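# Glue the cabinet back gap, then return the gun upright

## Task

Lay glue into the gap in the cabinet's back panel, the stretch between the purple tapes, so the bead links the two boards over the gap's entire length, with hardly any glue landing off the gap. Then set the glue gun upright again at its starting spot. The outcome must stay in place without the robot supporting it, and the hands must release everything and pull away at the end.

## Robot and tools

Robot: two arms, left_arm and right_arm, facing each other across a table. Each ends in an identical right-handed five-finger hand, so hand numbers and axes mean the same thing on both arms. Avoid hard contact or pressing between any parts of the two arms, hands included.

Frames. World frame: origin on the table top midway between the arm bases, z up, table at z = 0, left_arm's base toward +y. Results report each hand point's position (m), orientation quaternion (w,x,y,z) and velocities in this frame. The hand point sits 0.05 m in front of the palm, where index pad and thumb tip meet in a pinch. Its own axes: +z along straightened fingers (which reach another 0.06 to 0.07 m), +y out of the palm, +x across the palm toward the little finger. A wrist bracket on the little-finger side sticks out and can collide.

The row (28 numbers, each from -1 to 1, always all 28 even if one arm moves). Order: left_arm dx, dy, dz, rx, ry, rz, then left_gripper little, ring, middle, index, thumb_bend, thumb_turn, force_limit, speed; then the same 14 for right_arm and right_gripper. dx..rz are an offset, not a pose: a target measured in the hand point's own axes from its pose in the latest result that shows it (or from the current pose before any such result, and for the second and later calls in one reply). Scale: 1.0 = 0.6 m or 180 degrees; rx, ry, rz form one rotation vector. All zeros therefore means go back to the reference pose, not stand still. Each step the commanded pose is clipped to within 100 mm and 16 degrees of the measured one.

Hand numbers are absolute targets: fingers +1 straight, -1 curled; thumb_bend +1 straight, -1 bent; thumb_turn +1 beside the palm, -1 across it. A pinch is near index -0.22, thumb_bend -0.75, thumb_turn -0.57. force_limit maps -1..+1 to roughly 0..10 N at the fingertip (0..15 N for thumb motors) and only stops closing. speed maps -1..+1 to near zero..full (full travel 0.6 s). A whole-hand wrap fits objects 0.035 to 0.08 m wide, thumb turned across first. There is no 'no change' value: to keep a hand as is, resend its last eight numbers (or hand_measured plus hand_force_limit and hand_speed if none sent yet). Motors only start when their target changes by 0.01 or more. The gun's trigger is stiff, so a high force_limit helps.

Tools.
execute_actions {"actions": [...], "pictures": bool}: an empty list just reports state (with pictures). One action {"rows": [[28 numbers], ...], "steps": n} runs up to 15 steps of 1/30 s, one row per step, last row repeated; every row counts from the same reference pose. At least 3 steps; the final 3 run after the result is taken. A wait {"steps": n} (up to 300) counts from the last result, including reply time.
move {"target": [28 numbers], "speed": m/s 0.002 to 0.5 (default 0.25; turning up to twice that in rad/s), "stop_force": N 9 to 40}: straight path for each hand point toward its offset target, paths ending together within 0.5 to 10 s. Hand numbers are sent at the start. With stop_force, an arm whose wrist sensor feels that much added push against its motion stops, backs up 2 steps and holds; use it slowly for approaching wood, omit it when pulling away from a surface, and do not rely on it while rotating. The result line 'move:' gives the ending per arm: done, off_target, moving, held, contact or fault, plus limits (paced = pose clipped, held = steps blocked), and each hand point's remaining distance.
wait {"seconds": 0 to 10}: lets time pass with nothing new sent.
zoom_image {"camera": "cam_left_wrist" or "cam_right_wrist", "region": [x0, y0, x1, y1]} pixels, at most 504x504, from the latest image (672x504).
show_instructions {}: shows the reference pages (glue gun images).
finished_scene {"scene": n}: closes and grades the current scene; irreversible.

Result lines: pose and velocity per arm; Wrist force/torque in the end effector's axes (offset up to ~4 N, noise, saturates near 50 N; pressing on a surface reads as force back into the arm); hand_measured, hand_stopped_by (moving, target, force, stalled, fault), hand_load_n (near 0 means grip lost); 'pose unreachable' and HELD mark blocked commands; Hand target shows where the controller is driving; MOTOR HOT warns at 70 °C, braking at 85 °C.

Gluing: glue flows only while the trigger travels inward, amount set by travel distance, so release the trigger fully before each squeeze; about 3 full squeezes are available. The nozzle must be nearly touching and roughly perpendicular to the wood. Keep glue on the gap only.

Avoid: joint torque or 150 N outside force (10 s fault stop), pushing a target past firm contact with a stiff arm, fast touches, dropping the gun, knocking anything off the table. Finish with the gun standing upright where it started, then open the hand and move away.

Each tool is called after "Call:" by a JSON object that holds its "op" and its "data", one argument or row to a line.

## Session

Call:
{"op": "execute_actions", "data": {
  "actions": []
}}

Scene clock: 0.00 s of 8600.00 s.
left_arm: end_effector_position=(+0.2690, +0.4425, +0.4862) hand_measured=(+1.000, +1.000, +1.000, +1.000, +1.000, +1.000) hand_load_n=(+0.0, +0.0, +0.0, +0.0, +0.0, +0.0) hand_stopped_by=(target, target, target, target, target, target) hand_force_limit=0.00 hand_speed=-0.80 end_effector_quat_wxyz=(+0.005, +0.346, +0.938, +0.000) end_effector_velocity=(+0.000, +0.000, +0.000) end_effector_angular_velocity=(-0.000, -0.000, +0.001) | right_arm: end_effector_position=(+0.0886, -0.2958, +0.4792) hand_measured=(+1.000, +1.000, +1.000, +1.000, +1.000, +1.000) hand_load_n=(+0.0, +0.0, +0.0, +0.0, +0.0, +0.0) hand_stopped_by=(target, target, target, target, target, target) hand_force_limit=0.00 hand_speed=-0.80 end_effector_quat_wxyz=(-0.014, -0.385, +0.923, +0.003) end_effector_velocity=(+0.000, +0.000, -0.000) end_effector_angular_velocity=(+0.001, +0.000, -0.001)
Joint positions: left_arm=[ 0.549 -1.73   1.325  1.968  1.564 -1.857] | right_arm=[-1.211 -1.737  1.359  1.976  1.562 -1.914]
Joint velocities: left_arm=[ 0.001 -0.    -0.    -0.    -0.    -0.   ] | right_arm=[-0.001 -0.     0.    -0.    -0.001 -0.   ]
Joint torques (N m, as the arm reports them, + toward a larger angle): no reading
Motor temperatures (°C, as the motors report them): left_arm=[27 28 28 33 36 34] | right_arm=[25 29 28 32 36 34]
Wrist force (N, on the end effector, along its own x y z axes, offset not removed): no reading
Wrist torque (N m, same axes, about the end effector's origin, offset not removed): no reading
Hand target (left_arm): +0.269, +0.442, +0.486; +0.005, +0.346, +0.938, +0.000
Hand target (right_arm): +0.089, -0.296, +0.479; -0.014, -0.385, +0.923, +0.003
camera_calibration (this result's frames):
cam_left_wrist: T_world_to_cam=[[0.726821, 0.684734, -0.0535732, -0.462787], [0.596896, -0.591142, 0.542464, -0.155096], [0.339774, -0.426252, -0.838369, 0.637037], [0, 0, 0, 1]] pos_world=[0.21249, 0.49674, 0.593413]
cam_right_wrist: T_world_to_cam=[[-0.654165, 0.756076, 0.020411, 0.273063], [0.638855, 0.537896, 0.550029, -0.16491], [0.404885, 0.37285, -0.834896, 0.604888], [0, 0, 0, 1]] pos_world=[0.039072, -0.343284, 0.59015]

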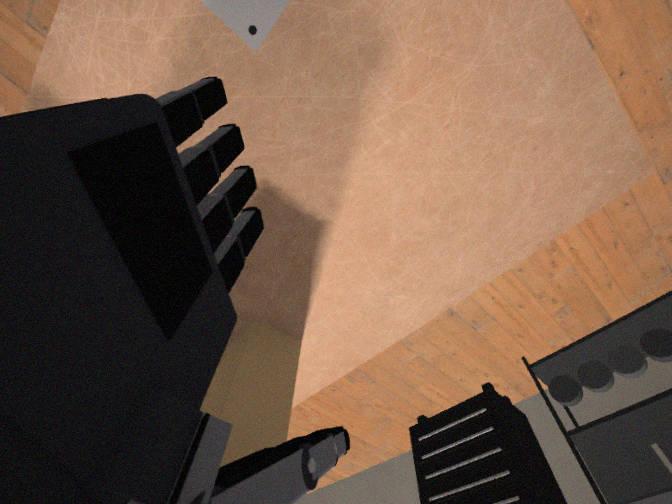

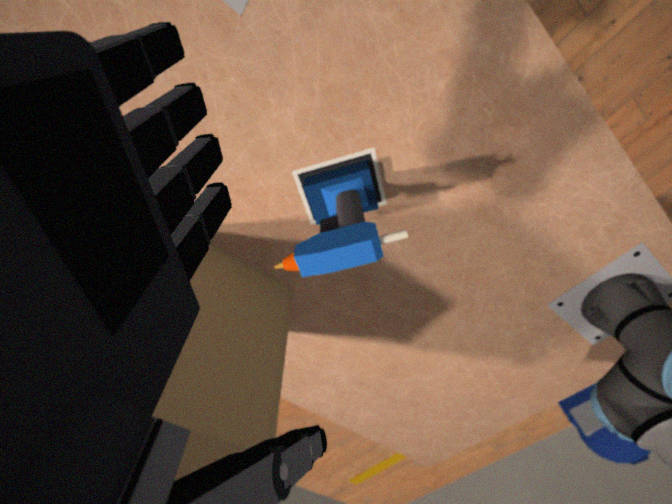

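Call:
{"op": "zoom_image", "data": {
  "camera": "cam_right_wrist",
  "region": [260, 130, 420, 290]
}}

Region (260, 130, 420, 290) of cam_right_wrist's 672x504 image, scaled by 3.150, with more detail than that image has.

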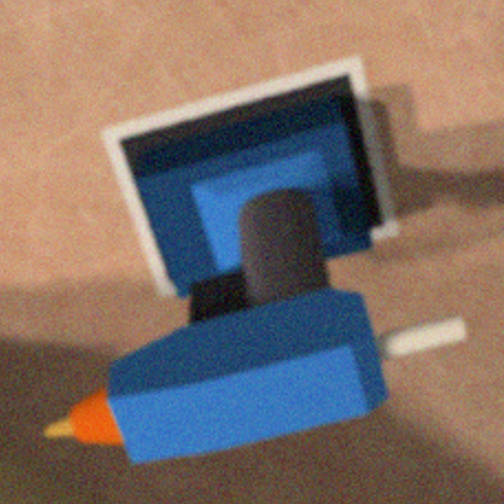

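Call:
{"op": "move", "data": {
  "target": [-0.1618,-0.501,0.4265,0.1038,-0.3089,0.1933,1,1,1,1,1,1,0,0, -0.2692,0.198,0.1625,0.1133,-0.4997,0.1079,1,1,1,1,1,1,1,-0.5],
  "speed": 0.25
}}

Scene clock: 6.13 s of 8600.00 s.
left_arm: end_effector_position=(+0.1494, +0.1512, +0.2300) hand_measured=(+1.000, +1.000, +1.000, +1.000, +1.000, +1.000) hand_load_n=(+0.0, +0.0, +0.0, +0.0, +0.0, +0.0) hand_stopped_by=(target, target, target, target, target, target) hand_force_limit=0.00 hand_speed=0.00 end_effector_quat_wxyz=(+0.381, +0.556, +0.675, -0.300) end_effector_velocity=(+0.002, -0.002, -0.001) end_effector_angular_velocity=(+0.012, +0.011, -0.013) | right_arm: end_effector_position=(+0.1149, -0.0979, +0.3804) hand_measured=(+1.000, +1.000, +1.000, +1.000, +1.000, +1.000) hand_load_n=(+0.0, +0.0, +0.0, +0.0, +0.0, +0.0) hand_stopped_by=(target, target, target, target, target, target) hand_force_limit=1.00 hand_speed=-0.50 end_effector_quat_wxyz=(+0.695, -0.122, +0.697, +0.124) end_effector_velocity=(+0.000, +0.000, +0.000) end_effector_angular_velocity=(+0.002, -0.003, +0.000)
Joint positions: left_arm=[-0.697 -2.13   2.432  0.477  0.855 -2.123] | right_arm=[-0.197 -1.707  2.056 -0.344  2.682 -1.564]
Joint velocities: left_arm=[ 0.079  0.012 -0.019 -0.037  0.077  0.07 ] | right_arm=[-0.001 -0.001  0.002 -0.01  -0.001 -0.006]
Joint torques (N m, as the arm reports them, + toward a larger angle): left_arm=[  9.64  15.35 -32.53  -1.62   2.45   1.64] | right_arm=[ -9.34 -23.36  -7.18  -2.9   -1.54  -2.4 ]
Motor temperatures (°C, as the motors report them): left_arm=[27 28 28 33 36 34] | right_arm=[25 29 28 32 36 34]
Wrist force (N, on the end effector, along its own x y z axes, offset not removed): left_arm=[3.9 -1.3 -3.5] | right_arm=[1.1 1.4 2.4]
Wrist torque (N m, same axes, about the end effector's origin, offset not removed): left_arm=[-0.07 -0.43 0.24] | right_arm=[0.19 -0.21 0.21]
Hand target (left_arm): +0.150, +0.151, +0.230; +0.380, +0.557, +0.675, -0.300
Hand target (right_arm): +0.115, -0.098, +0.380; +0.696, -0.122, +0.697, +0.124
Off the commanded pose (left_arm): 0.001 m, 0 deg.
Off the commanded pose (right_arm): 0.000 m, 0 deg.
Kept back: nothing.
move: done
camera_calibration (this result's frames):
cam_left_wrist: T_world_to_cam=[[0.99225, 0.0964765, 0.0783023, -0.171214], [-0.0778128, -0.00883156, 0.996929, -0.208776], [0.0968717, -0.995296, -0.00125602, 0.268513], [0, 0, 0, 1]] pos_world=[0.12763, 0.281924, 0.221879]
cam_right_wrist: T_world_to_cam=[[-0.346308, 0.934683, 0.0802393, 0.101956], [-0.511083, -0.2597, 0.81936, -0.282193], [0.78668, 0.242742, 0.567637, -0.152148], [0, 0, 0, 1]] pos_world=[0.0107761, -0.131649, 0.309402]

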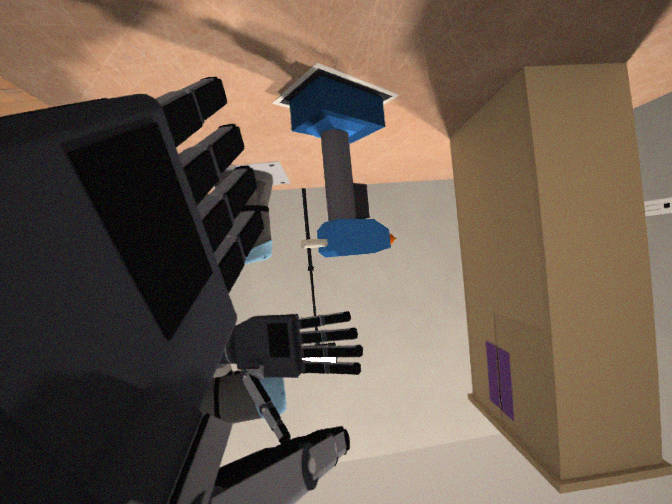

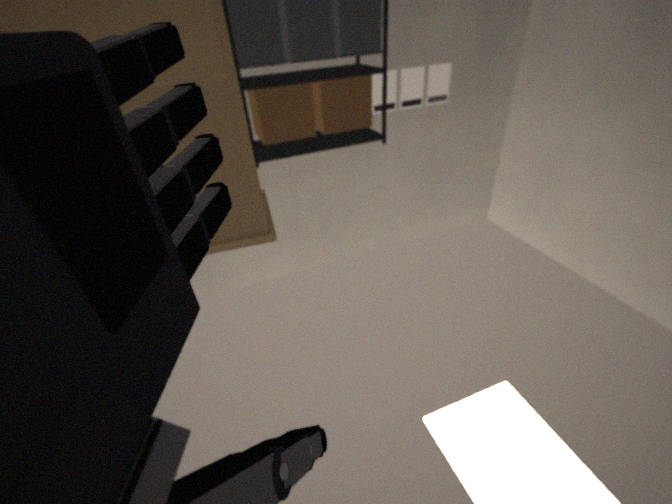

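Call:
{"op": "move", "data": {
  "target": [0.001,0.001,0,0,0,0,1,1,1,1,1,1,0,0, 0.06,0,0,0.296,0,0,1,1,1,1,1,1,1,-0.5],
  "speed": 0.2
}}

Scene clock: 9.00 s of 8600.00 s.
left_arm: end_effector_position=(+0.1500, +0.1516, +0.2295) hand_measured=(+1.000, +1.000, +1.000, +1.000, +1.000, +1.000) hand_load_n=(+0.0, +0.0, +0.0, +0.0, +0.0, +0.0) hand_stopped_by=(target, target, target, target, target, target) hand_force_limit=0.00 hand_speed=0.00 end_effector_quat_wxyz=(+0.381, +0.556, +0.675, -0.300) end_effector_velocity=(-0.000, +0.000, -0.000) end_effector_angular_velocity=(+0.000, -0.001, -0.001) | right_arm: end_effector_position=(+0.1141, -0.0977, +0.3682) hand_measured=(+1.000, +1.000, +1.000, +1.000, +1.000, +1.000) hand_load_n=(+0.0, +0.0, +0.0, +0.0, +0.0, +0.0) hand_stopped_by=(target, target, target, target, target, target) hand_force_limit=1.00 hand_speed=-0.50 end_effector_quat_wxyz=(+0.707, -0.019, +0.707, +0.021) end_effector_velocity=(-0.001, +0.000, -0.000) end_effector_angular_velocity=(-0.001, +0.000, +0.003)
Joint positions: left_arm=[-0.695 -2.132  2.433  0.476  0.857 -2.121] | right_arm=[-0.093 -1.504  1.895 -0.39   3.081 -1.567]
Joint velocities: left_arm=[-0.001 -0.     0.001  0.    -0.001 -0.   ] | right_arm=[ 0.001 -0.     0.001  0.001 -0.002 -0.   ]
Joint torques (N m, as the arm reports them, + toward a larger angle): left_arm=[-9.22 -4.91 -5.84  3.25 -3.33 -1.33] | right_arm=[ -9.11 -32.89  -6.42   1.89  -1.63   0.33]
Motor temperatures (°C, as the motors report them): left_arm=[27 28 28 33 36 34] | right_arm=[25 29 28 32 36 34]
Wrist force (N, on the end effector, along its own x y z axes, offset not removed): left_arm=[2.8 -1.7 -0.4] | right_arm=[0.6 -0.1 1.3]
Wrist torque (N m, same axes, about the end effector's origin, offset not removed): left_arm=[-0.34 -0.58 0.12] | right_arm=[-0.03 -0.12 0.07]
Hand target (left_arm): +0.150, +0.152, +0.230; +0.381, +0.556, +0.675, -0.300
Hand target (right_arm): +0.114, -0.098, +0.368; +0.707, -0.019, +0.707, +0.021
Off the commanded pose (left_arm): 0.000 m, 0 deg.
Off the commanded pose (right_arm): 0.024 m, 36 deg; orientation clipped at the last step of the last action.
Kept back: nothing.
move: held (right_arm); limits=paced,held; held on 50 of 79 steps (right_arm), including the last (right_arm)
pose unreachable (right arm): on one or more control steps of this call this arm could not follow its commanded pose, so it was not sent that pose on those steps. On the call's last step it was still not sent that pose. It may still have moved: this result reports where it is.
cause: the commanded pose would bring two parts of the arm too close to each other (joints 4 (wrist 1) to 6 (wrist 3) lie between them).
camera_calibration (this result's frames):
cam_left_wrist: T_world_to_cam=[[0.992254, 0.0964521, 0.0782863, -0.171736], [-0.0777955, -0.00884495, 0.99693, -0.20824], [0.0968485, -0.995298, -0.0012729, 0.268892], [0, 0, 0, 1]] pos_world=[0.128164, 0.282351, 0.221387]
cam_right_wrist: T_world_to_cam=[[-0.0604456, 0.994991, 0.0796199, 0.0760491], [-0.566058, -0.0998684, 0.818294, -0.250323], [0.822146, 0.00439278, 0.569259, -0.172637], [0, 0, 0, 1]] pos_world=[0.00483231, -0.0999092, 0.297058]

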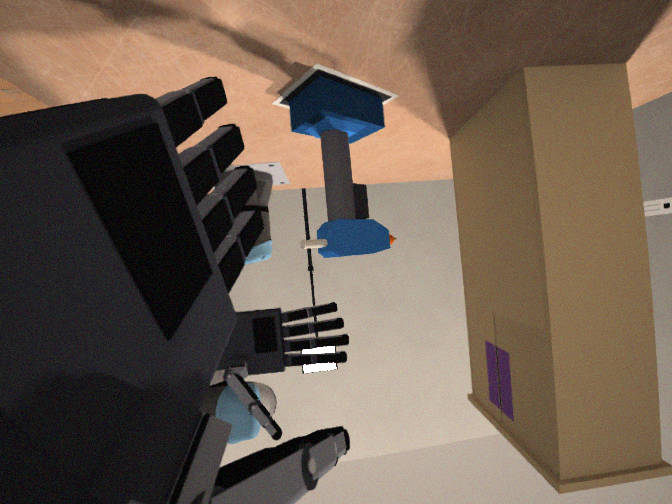

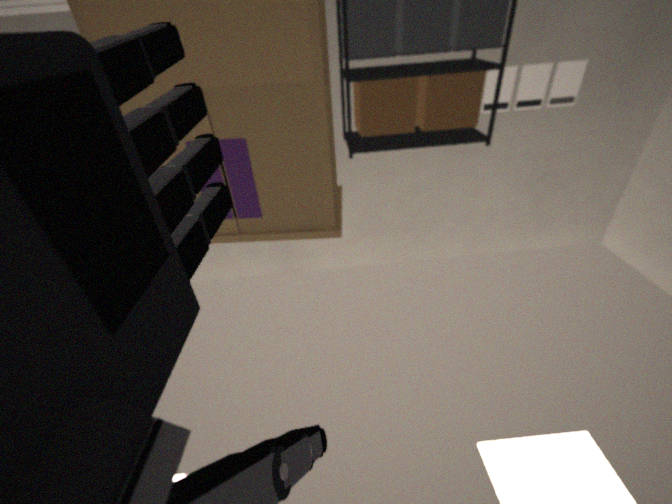

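Call:
{"op": "zoom_image", "data": {
  "camera": "cam_right_wrist",
  "region": [170, 100, 350, 250]
}}

Call:
{"op": "zoom_image", "data": {
  "camera": "cam_left_wrist",
  "region": [430, 290, 590, 500]
}}

Call:
{"op": "zoom_image", "data": {
  "camera": "cam_left_wrist",
  "region": [420, 40, 640, 170]
}}

Region (170, 100, 350, 250) of cam_right_wrist's 672x504 image, scaled by 2.800, with more detail than that image has.

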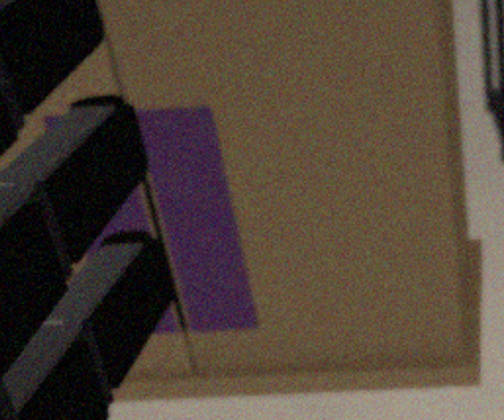

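Region (430, 290, 590, 500) of cam_left_wrist's 672x504 image, scaled by 2.400, with more detail than that image has; it fills the left 384 columns of this view, and the rest is white.

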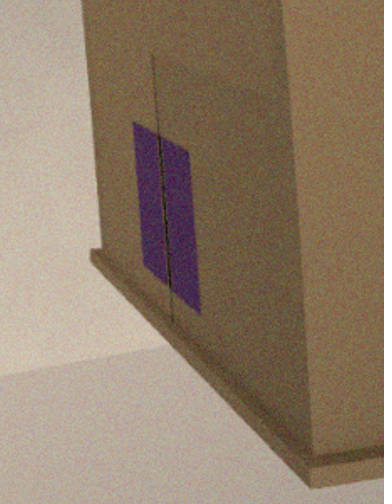

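Region (420, 40, 640, 170) of cam_left_wrist's 672x504 image, scaled by 2.291, with more detail than that image has; it fills the top 298 rows of this view, and the rest is white.

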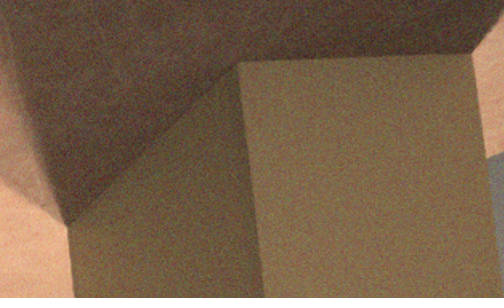

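Call:
{"op": "move", "data": {
  "target": [0,0,0,0,0,0,1,1,1,1,1,1,0,0, 0,-0.109,0.182,0,0,0,1,1,1,1,1,-1,1,0],
  "speed": 0.15
}}

Call:
{"op": "move", "data": {
  "target": [0,0,0,0,0,0,1,1,1,1,1,1,0,0, 0.1,0,0,0.1591,0.4814,0.1577,1,1,1,1,1,-1,1,0],
  "speed": 0.3
}}

Scene clock: 12.97 s of 8600.00 s.
left_arm: end_effector_position=(+0.1500, +0.1516, +0.2295) hand_measured=(+1.000, +1.000, +1.000, +1.000, +1.000, +1.000) hand_load_n=(+0.0, +0.0, +0.0, +0.0, +0.0, +0.0) hand_stopped_by=(target, target, target, target, target, target) hand_force_limit=0.00 hand_speed=0.00 end_effector_quat_wxyz=(+0.381, +0.556, +0.675, -0.300) end_effector_velocity=(+0.000, -0.000, +0.000) end_effector_angular_velocity=(-0.001, +0.001, +0.001) | right_arm: end_effector_position=(+0.2265, -0.1569, +0.3683) hand_measured=(+1.000, +1.000, +1.000, +1.000, +1.000, -1.000) hand_load_n=(+0.0, +0.0, +0.0, +0.0, +0.0, +0.0) hand_stopped_by=(target, target, target, target, target, target) hand_force_limit=1.00 hand_speed=0.00 end_effector_quat_wxyz=(+0.707, -0.019, +0.707, +0.020) end_effector_velocity=(+0.002, -0.001, -0.000) end_effector_angular_velocity=(-0.000, -0.002, +0.002)
Joint positions: left_arm=[-0.695 -2.132  2.433  0.476  0.857 -2.121] | right_arm=[-0.442 -1.709  2.092 -0.384  2.732 -1.569]
Joint velocities: left_arm=[ 0.     0.    -0.001  0.    -0.    -0.001] | right_arm=[-0.01  -0.006  0.007 -0.007 -0.013 -0.006]
Joint torques (N m, as the arm reports them, + toward a larger angle): left_arm=[  8.85  13.79 -32.96  -1.29   2.36   1.43] | right_arm=[-10.38 -23.39  -7.81  -2.95  -1.66  -2.22]
Motor temperatures (°C, as the motors report them): left_arm=[27 28 28 33 36 34] | right_arm=[25 29 28 32 36 34]
Wrist force (N, on the end effector, along its own x y z axes, offset not removed): left_arm=[4.8 -1.3 1.8] | right_arm=[1.3 1.7 1.1]
Wrist torque (N m, same axes, about the end effector's origin, offset not removed): left_arm=[-0.29 -0.87 0.31] | right_arm=[0.26 -0.34 0.21]
Hand target (left_arm): +0.150, +0.152, +0.230; +0.381, +0.556, +0.675, -0.300
Hand target (right_arm): +0.227, -0.157, +0.368; +0.707, -0.019, +0.707, +0.021
Off the commanded pose (left_arm): 0.000 m, 0 deg.
Off the commanded pose (right_arm): 0.000 m, 0 deg.
Kept back: nothing.
move: done
camera_calibration (this result's frames):
cam_left_wrist: T_world_to_cam=[[0.992254, 0.0964519, 0.0782901, -0.171738], [-0.0777989, -0.00884931, 0.99693, -0.208236], [0.0968486, -0.995298, -0.00127691, 0.268895], [0, 0, 0, 1]] pos_world=[0.128165, 0.282352, 0.221385]
cam_right_wrist: T_world_to_cam=[[-0.059976, 0.995032, 0.0794619, 0.141668], [-0.566487, -0.0994733, 0.818045, -0.192445], [0.821885, 0.00404895, 0.569639, -0.264948], [0, 0, 0, 1]] pos_world=[0.117236, -0.159035, 0.297096]

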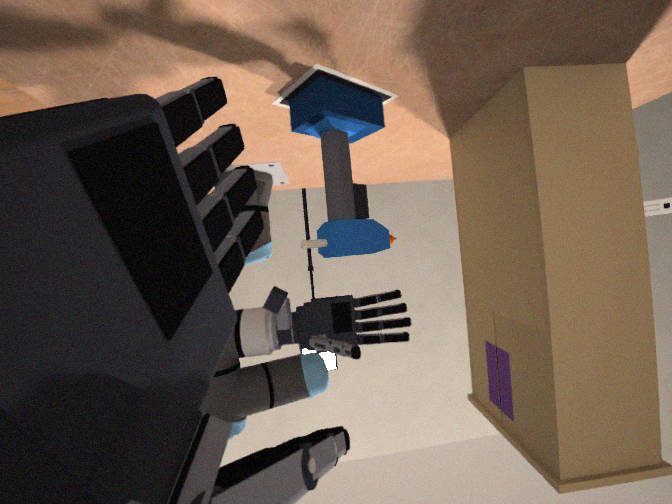

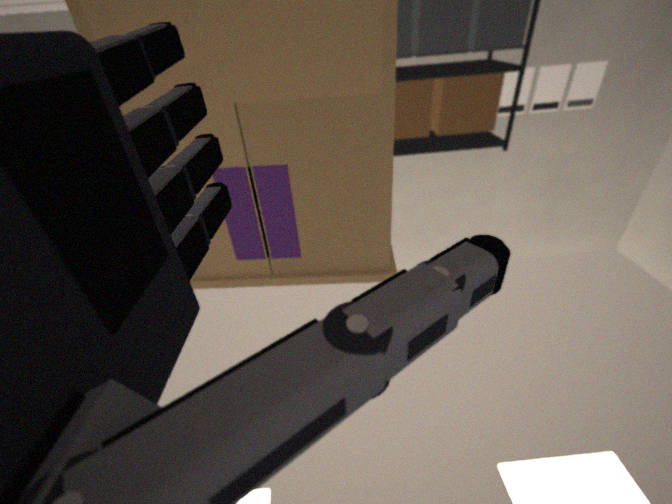

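Scene clock: 16.37 s of 8600.00 s.
left_arm: end_effector_position=(+0.1500, +0.1516, +0.2295) hand_measured=(+1.000, +1.000, +1.000, +1.000, +1.000, +1.000) hand_load_n=(+0.0, +0.0, +0.0, +0.0, +0.0, +0.0) hand_stopped_by=(target, target, target, target, target, target) hand_force_limit=0.00 hand_speed=0.00 end_effector_quat_wxyz=(+0.381, +0.556, +0.675, -0.300) end_effector_velocity=(+0.001, +0.000, -0.000) end_effector_angular_velocity=(+0.001, -0.001, +0.001) | right_arm: end_effector_position=(+0.2265, -0.1569, +0.3082) hand_measured=(+1.000, +1.000, +1.000, +1.000, +1.000, -1.000) hand_load_n=(+0.0, +0.0, +0.0, +0.0, +0.0, +0.0) hand_stopped_by=(target, target, target, target, target, target) hand_force_limit=1.00 hand_speed=0.00 end_effector_quat_wxyz=(+0.001, +0.286, +0.958, -0.000) end_effector_velocity=(+0.000, -0.001, -0.001) end_effector_angular_velocity=(+0.003, +0.014, -0.004)
Joint positions: left_arm=[-0.695 -2.132  2.433  0.476  0.857 -2.121] | right_arm=[-0.842 -1.345  1.392  1.523  1.574 -0.173]
Joint velocities: left_arm=[ 0.002  0.     0.001 -0.    -0.     0.001] | right_arm=[-0.009  0.002  0.     0.006 -0.012 -0.005]
Joint torques (N m, as the arm reports them, + toward a larger angle): left_arm=[  8.78  14.27 -29.89  -1.15   2.18   1.23] | right_arm=[ -9.94 -22.03 -28.27   4.57  -1.61  -2.28]
Motor temperatures (°C, as the motors report them): left_arm=[27 28 28 33 36 34] | right_arm=[25 29 28 32 36 34]
Wrist force (N, on the end effector, along its own x y z axes, offset not removed): left_arm=[2.9 -1.8 0.1] | right_arm=[0.7 2.2 2.1]
Wrist torque (N m, same axes, about the end effector's origin, offset not removed): left_arm=[-0.40 -0.47 0.15] | right_arm=[0.36 -0.17 0.23]
Hand target (left_arm): +0.150, +0.152, +0.230; +0.381, +0.556, +0.675, -0.300
Hand target (right_arm): +0.226, -0.157, +0.308; +0.000, +0.287, +0.958, -0.000
Off the commanded pose (left_arm): 0.000 m, 0 deg.
Off the commanded pose (right_arm): 0.000 m, 0 deg.
Kept back: nothing.
move: done
camera_calibration (this result's frames):
cam_left_wrist: T_world_to_cam=[[0.992254, 0.0964522, 0.0782883, -0.171737], [-0.0777973, -0.00884699, 0.99693, -0.208238], [0.0968487, -0.995298, -0.00127475, 0.268893], [0, 0, 0, 1]] pos_world=[0.128165, 0.282351, 0.221386]
cam_right_wrist: T_world_to_cam=[[0.611562, 0.79118, 0.00513263, -0.014721], [0.646557, -0.503489, 0.573117, -0.405915], [0.456023, -0.347178, -0.819457, 0.22517], [0, 0, 0, 1]] pos_world=[0.168767, -0.114553, 0.417229]

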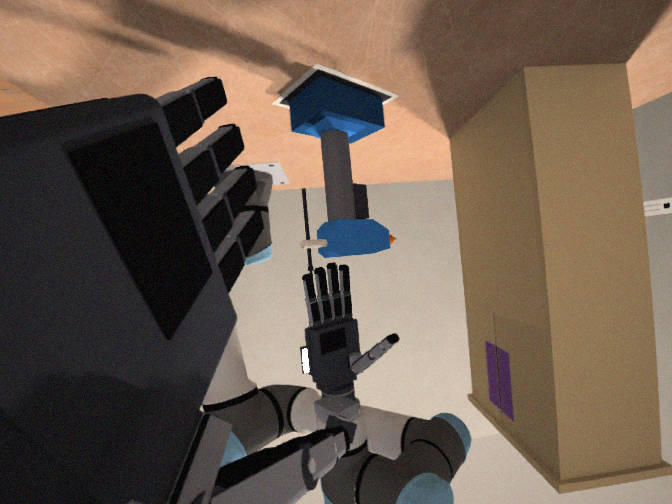

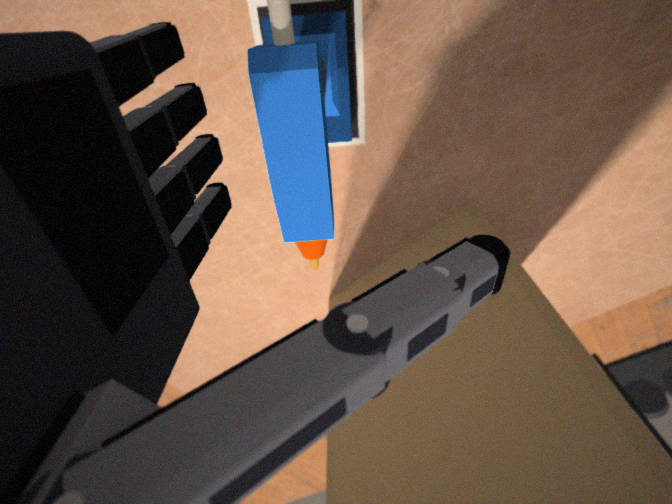

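Call:
{"op": "move", "data": {
  "target": [0,0,0,0,0,0,1,1,1,1,1,1,0,0, 0,0.004,0.205,0,0,0,1,1,1,1,1,-1,1,0],
  "speed": 0.08
}}

Call:
{"op": "zoom_image", "data": {
  "camera": "cam_left_wrist",
  "region": [260, 120, 460, 320]
}}

Scene clock: 18.67 s of 8600.00 s.
left_arm: end_effector_position=(+0.1500, +0.1516, +0.2295) hand_measured=(+1.000, +1.000, +1.000, +1.000, +1.000, +1.000) hand_load_n=(+0.0, +0.0, +0.0, +0.0, +0.0, +0.0) hand_stopped_by=(target, target, target, target, target, target) hand_force_limit=0.00 hand_speed=0.00 end_effector_quat_wxyz=(+0.381, +0.556, +0.675, -0.300) end_effector_velocity=(+0.000, +0.000, +0.000) end_effector_angular_velocity=(-0.000, +0.000, +0.001) | right_arm: end_effector_position=(+0.2282, -0.1551, +0.1855) hand_measured=(+1.000, +1.000, +1.000, +1.000, +1.000, -1.000) hand_load_n=(+0.0, +0.0, +0.0, +0.0, +0.0, +0.0) hand_stopped_by=(target, target, target, target, target, target) hand_force_limit=1.00 hand_speed=0.00 end_effector_quat_wxyz=(+0.001, +0.286, +0.958, -0.000) end_effector_velocity=(-0.000, +0.001, -0.002) end_effector_angular_velocity=(+0.001, +0.000, +0.000)
Joint positions: left_arm=[-0.695 -2.132  2.433  0.476  0.857 -2.121] | right_arm=[-0.842 -1.283  1.632  1.221  1.574 -0.173]
Joint velocities: left_arm=[ 0.001 -0.    -0.    -0.    -0.    -0.   ] | right_arm=[ 0.     0.002  0.003 -0.006 -0.001  0.   ]
Joint torques (N m, as the arm reports them, + toward a larger angle): left_arm=[  9.35  13.88 -29.07  -1.34   2.48   1.36] | right_arm=[  8.29 -23.42  -2.96   0.12   2.51   1.82]
Motor temperatures (°C, as the motors report them): left_arm=[27 28 28 33 36 34] | right_arm=[25 29 28 32 36 34]
Wrist force (N, on the end effector, along its own x y z axes, offset not removed): left_arm=[3.2 0.0 -1.5] | right_arm=[1.8 1.6 2.5]
Wrist torque (N m, same axes, about the end effector's origin, offset not removed): left_arm=[0.02 -0.40 0.15] | right_arm=[0.15 -0.38 0.27]
Hand target (left_arm): +0.150, +0.152, +0.230; +0.381, +0.556, +0.675, -0.300
Hand target (right_arm): +0.228, -0.155, +0.185; +0.001, +0.286, +0.958, -0.000
Off the commanded pose (left_arm): 0.000 m, 0 deg.
Off the commanded pose (right_arm): 0.000 m, 0 deg.
Kept back: nothing.
move: done
camera_calibration (this result's frames):
cam_left_wrist: T_world_to_cam=[[0.992254, 0.0964519, 0.0782886, -0.171737], [-0.0777975, -0.00884729, 0.99693, -0.208238], [0.0968484, -0.995298, -0.00127504, 0.268894], [0, 0, 0, 1]] pos_world=[0.128165, 0.282351, 0.221386]
cam_right_wrist: T_world_to_cam=[[0.611568, 0.791175, 0.0050873, -0.0165367], [0.64657, -0.503476, 0.573114, -0.335737], [0.455995, -0.347209, -0.81946, 0.124456], [0, 0, 0, 1]] pos_world=[0.17044, -0.11274, 0.294487]

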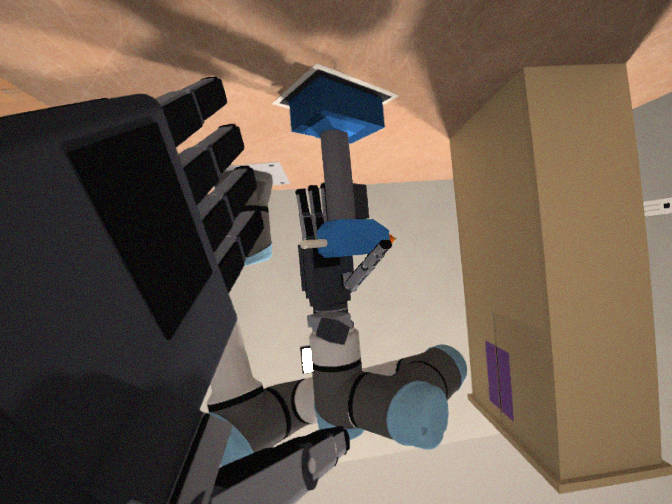

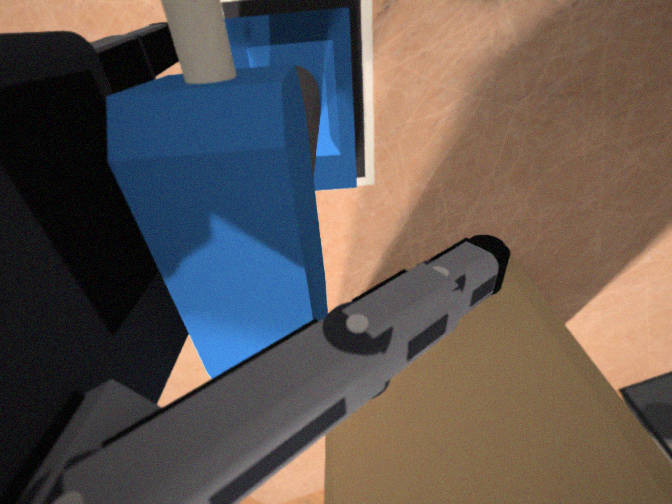

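Region (260, 120, 460, 320) of cam_left_wrist's 672x504 image, scaled by 2.520, with more detail than that image has.

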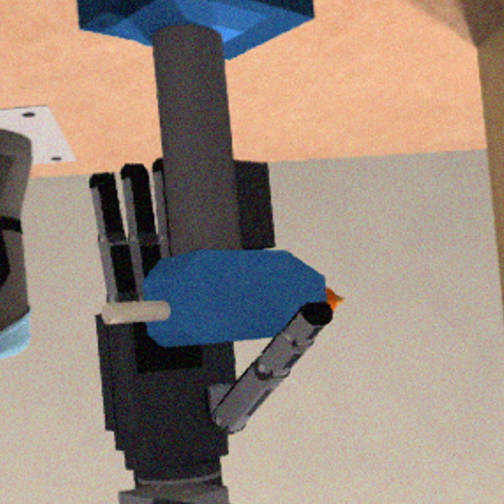

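Call:
{"op": "move", "data": {
  "target": [0,0,0,0,0,0,1,1,1,1,1,1,0,0, 0,0,0.013,0,0,0,1,1,1,1,-1,-1,0.3,-0.6],
  "speed": 0.02
}}

Call:
{"op": "move", "data": {
  "target": [0,0,0,0,0,0,1,1,1,1,1,1,0,0, 0,0,0,0,0,0,1,-1,-1,-1,-1,-1,0.3,-0.8],
  "speed": 0.02
}}

Call:
{"op": "zoom_image", "data": {
  "camera": "cam_left_wrist",
  "region": [260, 60, 460, 300]
}}

Scene clock: 22.23 s of 8600.00 s.
left_arm: end_effector_position=(+0.1500, +0.1516, +0.2295) hand_measured=(+1.000, +1.000, +1.000, +1.000, +1.000, +1.000) hand_load_n=(+0.0, +0.0, +0.0, +0.0, +0.0, +0.0) hand_stopped_by=(target, target, target, target, target, target) hand_force_limit=0.00 hand_speed=0.00 end_effector_quat_wxyz=(+0.381, +0.556, +0.675, -0.300) end_effector_velocity=(+0.000, +0.000, -0.000) end_effector_angular_velocity=(+0.000, +0.000, +0.001) | right_arm: end_effector_position=(+0.2282, -0.1551, +0.1777) hand_measured=(+1.000, +1.000, +1.000, +1.000, -0.260, -1.000) hand_load_n=(+0.0, +0.0, +0.0, +0.0, +10.0, +4.0) hand_stopped_by=(target, target, target, target, force, target) hand_force_limit=0.30 hand_speed=-0.60 end_effector_quat_wxyz=(+0.001, +0.286, +0.958, -0.000) end_effector_velocity=(+0.000, -0.000, -0.000) end_effector_angular_velocity=(+0.001, +0.000, -0.001)
Joint positions: left_arm=[-0.695 -2.132  2.433  0.476  0.857 -2.121] | right_arm=[-0.842 -1.276  1.645  1.202  1.574 -0.173]
Joint velocities: left_arm=[ 0.001  0.     0.    -0.     0.    -0.001] | right_arm=[-0.001 -0.     0.    -0.001 -0.     0.   ]
Joint torques (N m, as the arm reports them, + toward a larger angle): left_arm=[  8.99  13.69 -28.59  -1.28   2.29   1.34] | right_arm=[ -7.49 -22.72  -2.01   3.81   2.12  -2.01]
Motor temperatures (°C, as the motors report them): left_arm=[27 28 28 33 36 34] | right_arm=[25 29 28 32 36 34]
Wrist force (N, on the end effector, along its own x y z axes, offset not removed): left_arm=[3.1 -2.6 -1.4] | right_arm=[0.1 7.0 -10.8]
Wrist torque (N m, same axes, about the end effector's origin, offset not removed): left_arm=[-0.29 -0.53 0.34] | right_arm=[0.46 -0.19 0.21]
Hand target (left_arm): +0.150, +0.152, +0.230; +0.381, +0.556, +0.675, -0.300
Hand target (right_arm): +0.228, -0.155, +0.178; +0.001, +0.286, +0.958, -0.000
Off the commanded pose (left_arm): 0.000 m, 0 deg.
Off the commanded pose (right_arm): 0.000 m, 0 deg.
Kept back: nothing.
move: done
camera_calibration (this result's frames):
cam_left_wrist: T_world_to_cam=[[0.992254, 0.0964522, 0.0782884, -0.171737], [-0.0777974, -0.00884716, 0.99693, -0.208238], [0.0968487, -0.995298, -0.0012749, 0.268893], [0, 0, 0, 1]] pos_world=[0.128165, 0.282351, 0.221386]
cam_right_wrist: T_world_to_cam=[[0.611571, 0.791173, 0.00510879, -0.0165122], [0.646559, -0.503486, 0.573118, -0.331289], [0.456007, -0.347199, -0.819457, 0.118043], [0, 0, 0, 1]] pos_world=[0.170468, -0.112751, 0.286683]

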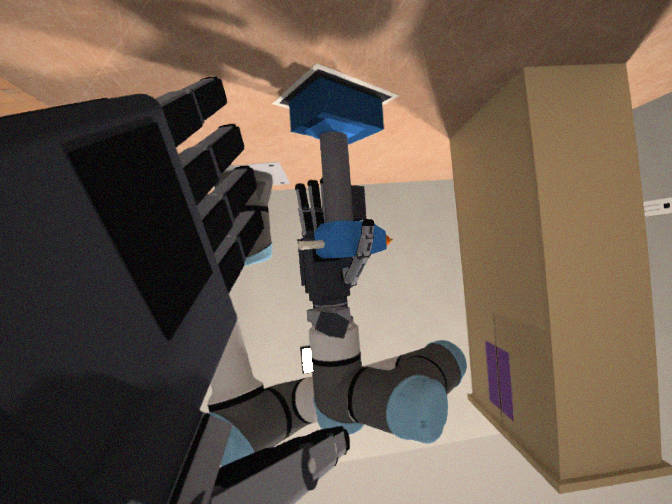

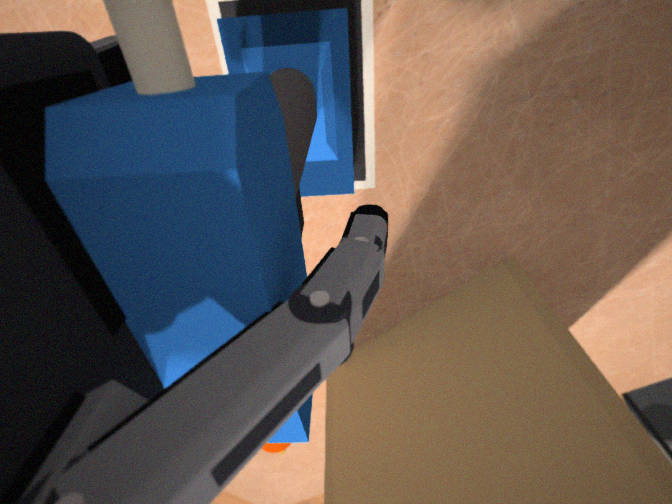

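Scene clock: 23.43 s of 8600.00 s.
left_arm: end_effector_position=(+0.1500, +0.1516, +0.2295) hand_measured=(+1.000, +1.000, +1.000, +1.000, +1.000, +1.000) hand_load_n=(+0.0, +0.0, +0.0, +0.0, +0.0, +0.0) hand_stopped_by=(target, target, target, target, target, target) hand_force_limit=0.00 hand_speed=0.00 end_effector_quat_wxyz=(+0.381, +0.556, +0.675, -0.300) end_effector_velocity=(+0.000, +0.000, +0.000) end_effector_angular_velocity=(-0.001, +0.001, +0.001) | right_arm: end_effector_position=(+0.2282, -0.1552, +0.1777) hand_measured=(+1.000, +0.780, +0.814, +0.692, -0.260, -1.000) hand_load_n=(+0.0, +6.5, +6.5, +7.5, +10.0, +4.0) hand_stopped_by=(target, force, force, force, force, target) hand_force_limit=0.30 hand_speed=-0.80 end_effector_quat_wxyz=(+0.001, +0.286, +0.958, -0.000) end_effector_velocity=(-0.000, -0.000, -0.000) end_effector_angular_velocity=(-0.001, +0.000, +0.000)
Joint positions: left_arm=[-0.695 -2.132  2.433  0.476  0.857 -2.121] | right_arm=[-0.842 -1.276  1.645  1.202  1.574 -0.173]
Joint velocities: left_arm=[ 0.    -0.    -0.    -0.    -0.    -0.001] | right_arm=[-0.     0.     0.     0.001  0.    -0.   ]
Joint torques (N m, as the arm reports them, + toward a larger angle): left_arm=[  8.12  13.97 -29.77  -1.23   2.18   1.32] | right_arm=[ -8.01 -22.73  -4.46  -1.2    0.52  -1.91]
Motor temperatures (°C, as the motors report them): left_arm=[27 28 28 33 36 34] | right_arm=[25 29 28 32 36 34]
Wrist force (N, on the end effector, along its own x y z axes, offset not removed): left_arm=[1.6 -0.2 -1.1] | right_arm=[-1.2 -2.9 -10.8]
Wrist torque (N m, same axes, about the end effector's origin, offset not removed): left_arm=[-0.15 -0.31 0.06] | right_arm=[1.61 -0.18 -0.03]
Hand target (left_arm): +0.150, +0.152, +0.230; +0.381, +0.556, +0.675, -0.300
Hand target (right_arm): +0.228, -0.155, +0.178; +0.001, +0.286, +0.958, -0.000
Off the commanded pose (left_arm): 0.000 m, 0 deg.
Off the commanded pose (right_arm): 0.000 m, 0 deg.
Kept back: nothing.
move: done
camera_calibration (this result's frames):
cam_left_wrist: T_world_to_cam=[[0.992254, 0.0964519, 0.0782883, -0.171737], [-0.0777972, -0.00884724, 0.99693, -0.208238], [0.0968485, -0.995298, -0.00127501, 0.268894], [0, 0, 0, 1]] pos_world=[0.128165, 0.282351, 0.221386]
cam_right_wrist: T_world_to_cam=[[0.611571, 0.791173, 0.00499773, -0.0164623], [0.646585, -0.503426, 0.57314, -0.331294], [0.455969, -0.347285, -0.819442, 0.11803], [0, 0, 0, 1]] pos_world=[0.17046, -0.112767, 0.286679]

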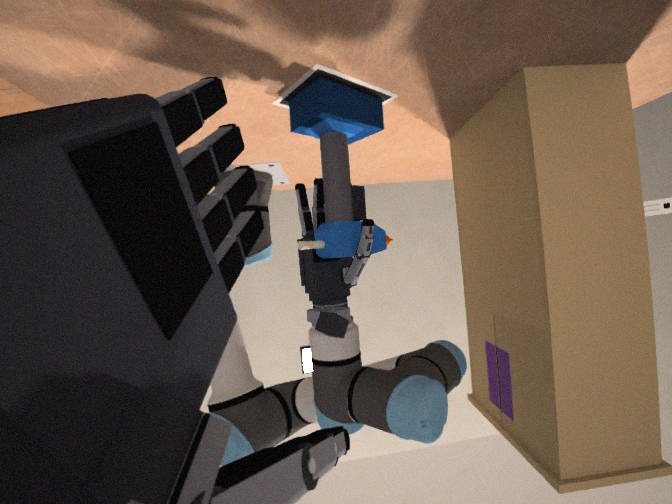

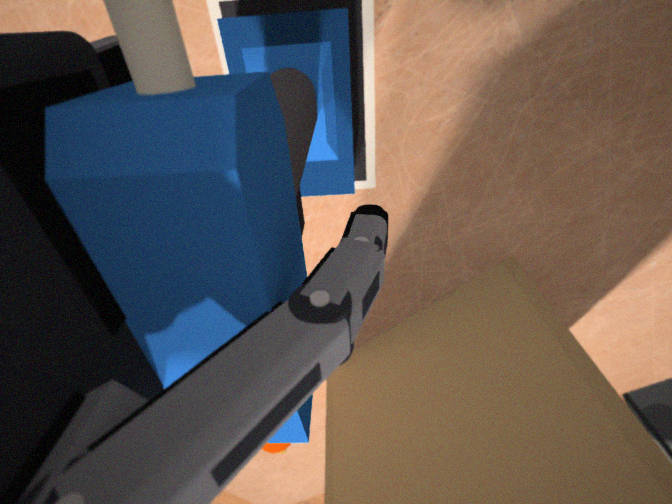

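Region (260, 60, 460, 300) of cam_left_wrist's 672x504 image, scaled by 2.100, with more detail than that image has.

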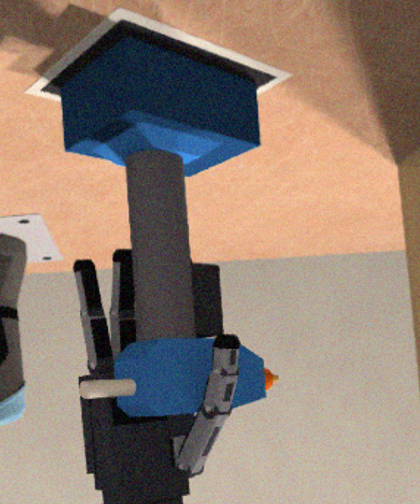

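Call:
{"op": "move", "data": {
  "target": [0,0,0,0,0,0,1,1,1,1,1,1,0,0, 0,0.003,-0.03,0,0,0,1,1,1,1,0.1,-1,0.3,0],
  "speed": 0.02
}}

Call:
{"op": "move", "data": {
  "target": [0,0,0,0,0,0,1,1,1,1,1,1,0,0, 0,0,0,0,0,0,1,-1,-1,-1,-1,-1,0.6,-0.8],
  "speed": 0.02
}}

Call:
{"op": "zoom_image", "data": {
  "camera": "cam_left_wrist",
  "region": [260, 60, 460, 300]
}}

Scene clock: 24.90 s of 8600.00 s.
left_arm: end_effector_position=(+0.1500, +0.1516, +0.2295) hand_measured=(+1.000, +1.000, +1.000, +1.000, +1.000, +1.000) hand_load_n=(+0.0, +0.0, +0.0, +0.0, +0.0, +0.0) hand_stopped_by=(target, target, target, target, target, target) hand_force_limit=0.00 hand_speed=0.00 end_effector_quat_wxyz=(+0.381, +0.556, +0.675, -0.300) end_effector_velocity=(-0.000, -0.000, +0.000) end_effector_angular_velocity=(+0.000, -0.000, -0.001) | right_arm: end_effector_position=(+0.2291, -0.1536, +0.1954) hand_measured=(+1.000, +1.000, +1.000, +1.000, +0.100, -1.000) hand_load_n=(+0.0, +0.0, +0.0, +0.0, +0.0, +0.0) hand_stopped_by=(target, target, target, target, target, target) hand_force_limit=0.30 hand_speed=0.00 end_effector_quat_wxyz=(+0.001, +0.286, +0.958, -0.000) end_effector_velocity=(+0.000, -0.000, +0.002) end_effector_angular_velocity=(-0.001, +0.001, -0.001)
Joint positions: left_arm=[-0.695 -2.132  2.433  0.476  0.857 -2.121] | right_arm=[-0.841 -1.286  1.61   1.246  1.574 -0.172]
Joint velocities: left_arm=[-0.001  0.     0.    -0.    -0.     0.001] | right_arm=[-0.001 -0.001 -0.004  0.007  0.     0.   ]
Joint torques (N m, as the arm reports them, + toward a larger angle): left_arm=[  8.27  13.26 -29.55  -1.12   2.12   1.49] | right_arm=[  8.4  -39.54 -25.88   4.51  -0.91   2.09]
Motor temperatures (°C, as the motors report them): left_arm=[27 28 28 33 36 34] | right_arm=[25 29 28 32 36 34]
Wrist force (N, on the end effector, along its own x y z axes, offset not removed): left_arm=[3.9 -2.6 -2.7] | right_arm=[0.6 1.3 0.7]
Wrist torque (N m, same axes, about the end effector's origin, offset not removed): left_arm=[-0.25 -0.57 0.12] | right_arm=[0.27 -0.12 0.28]
Hand target (left_arm): +0.150, +0.152, +0.230; +0.381, +0.556, +0.675, -0.300
Hand target (right_arm): +0.229, -0.154, +0.196; +0.001, +0.286, +0.958, -0.000
Off the commanded pose (left_arm): 0.000 m, 0 deg.
Off the commanded pose (right_arm): 0.000 m, 0 deg.
Kept back: nothing.
move: done
camera_calibration (this result's frames):
cam_left_wrist: T_world_to_cam=[[0.992254, 0.0964521, 0.0782885, -0.171737], [-0.0777975, -0.00884709, 0.99693, -0.208238], [0.0968486, -0.995298, -0.00127483, 0.268893], [0, 0, 0, 1]] pos_world=[0.128165, 0.282351, 0.221386]
cam_right_wrist: T_world_to_cam=[[0.61157, 0.791174, 0.00501742, -0.0183071], [0.646579, -0.503434, 0.573141, -0.341283], [0.455981, -0.347272, -0.819441, 0.13265], [0, 0, 0, 1]] pos_world=[0.171376, -0.111263, 0.304394]

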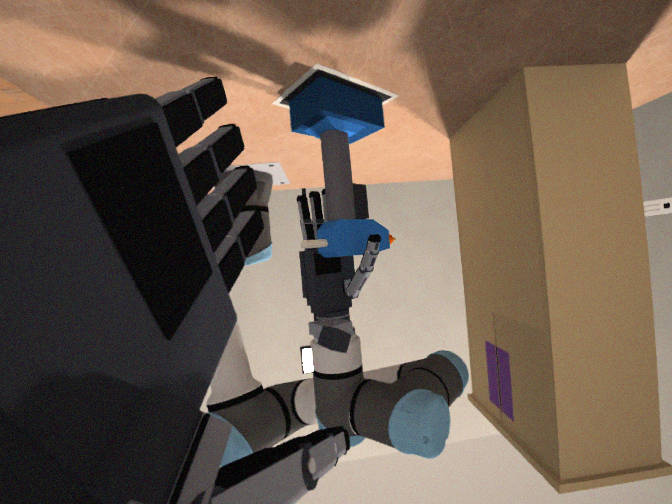

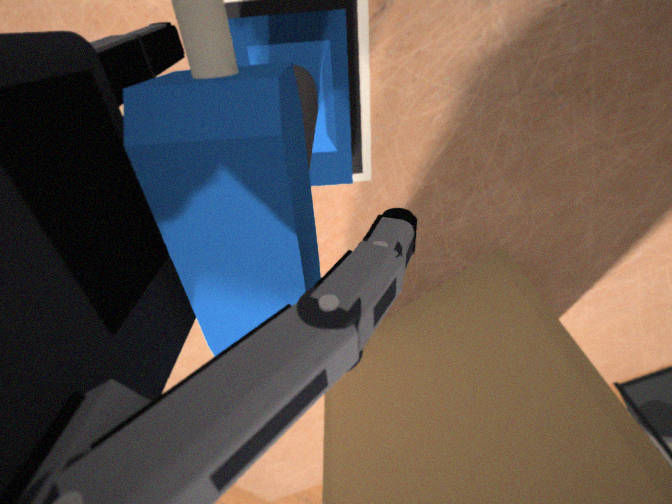

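Scene clock: 26.97 s of 8600.00 s.
left_arm: end_effector_position=(+0.1500, +0.1516, +0.2295) hand_measured=(+1.000, +1.000, +1.000, +1.000, +1.000, +1.000) hand_load_n=(+0.0, +0.0, +0.0, +0.0, +0.0, +0.0) hand_stopped_by=(target, target, target, target, target, target) hand_force_limit=0.00 hand_speed=0.00 end_effector_quat_wxyz=(+0.381, +0.556, +0.675, -0.300) end_effector_velocity=(-0.000, -0.000, -0.000) end_effector_angular_velocity=(+0.001, -0.000, -0.001) | right_arm: end_effector_position=(+0.2291, -0.1537, +0.1954) hand_measured=(+1.000, +0.616, +0.682, +0.582, -0.252, -1.000) hand_load_n=(+0.0, +8.0, +4.0, +11.0, +12.0, +2.5) hand_stopped_by=(target, force, force, force, force, target) hand_force_limit=0.60 hand_speed=-0.80 end_effector_quat_wxyz=(+0.001, +0.286, +0.958, -0.000) end_effector_velocity=(+0.000, +0.000, +0.000) end_effector_angular_velocity=(+0.001, -0.001, +0.000)
Joint positions: left_arm=[-0.695 -2.132  2.433  0.476  0.857 -2.121] | right_arm=[-0.841 -1.286  1.61   1.246  1.574 -0.172]
Joint velocities: left_arm=[-0.001  0.     0.001 -0.     0.    -0.   ] | right_arm=[ 0.     0.    -0.    -0.001 -0.     0.   ]
Joint torques (N m, as the arm reports them, + toward a larger angle): left_arm=[  9.01  13.1  -28.44  -1.28   2.1    1.38] | right_arm=[  5.76 -22.01 -11.83   1.46  -0.88   1.37]
Motor temperatures (°C, as the motors report them): left_arm=[27 28 28 33 36 34] | right_arm=[25 29 28 32 36 34]
Wrist force (N, on the end effector, along its own x y z axes, offset not removed): left_arm=[4.7 0.2 1.0] | right_arm=[2.0 -2.4 -10.5]
Wrist torque (N m, same axes, about the end effector's origin, offset not removed): left_arm=[-0.12 -0.85 0.31] | right_arm=[1.80 0.05 0.11]
Hand target (left_arm): +0.150, +0.152, +0.230; +0.381, +0.556, +0.675, -0.300
Hand target (right_arm): +0.229, -0.154, +0.195; +0.001, +0.286, +0.958, -0.000
Off the commanded pose (left_arm): 0.000 m, 0 deg.
Off the commanded pose (right_arm): 0.000 m, 0 deg.
Kept back: nothing.
move: done
camera_calibration (this result's frames):
cam_left_wrist: T_world_to_cam=[[0.992254, 0.0964521, 0.0782886, -0.171737], [-0.0777975, -0.00884711, 0.99693, -0.208238], [0.0968486, -0.995298, -0.00127485, 0.268893], [0, 0, 0, 1]] pos_world=[0.128165, 0.282351, 0.221386]
cam_right_wrist: T_world_to_cam=[[0.61157, 0.791174, 0.00501239, -0.0182997], [0.64658, -0.503432, 0.573141, -0.341279], [0.455978, -0.347275, -0.819442, 0.132651], [0, 0, 0, 1]] pos_world=[0.17137, -0.111266, 0.304392]

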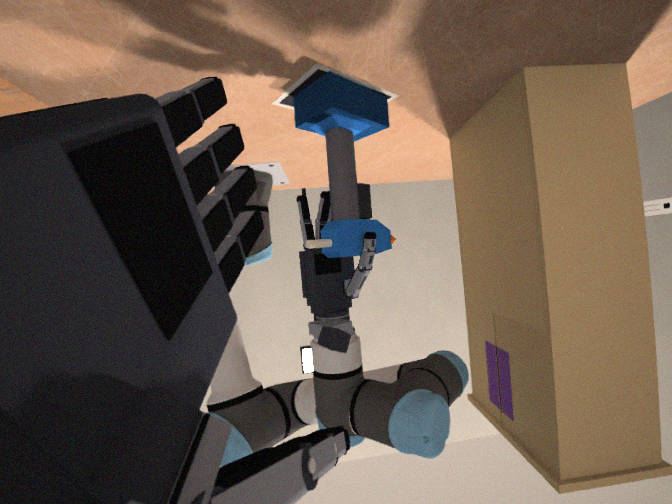

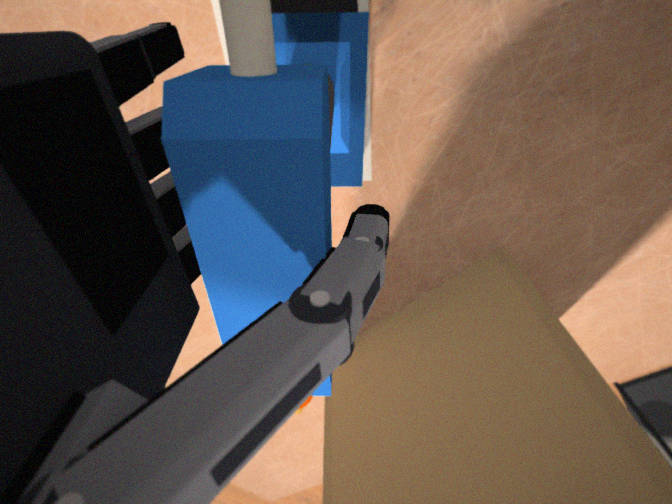

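Region (260, 60, 460, 300) of cam_left_wrist's 672x504 image, scaled by 2.100, with more detail than that image has.

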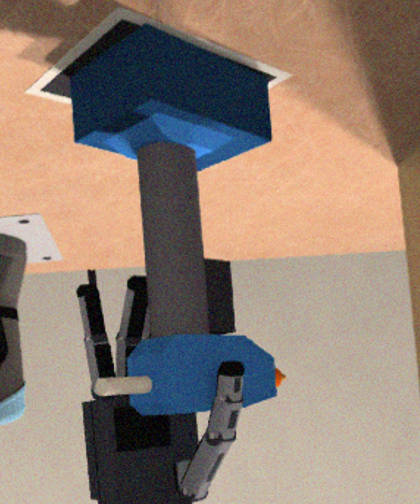

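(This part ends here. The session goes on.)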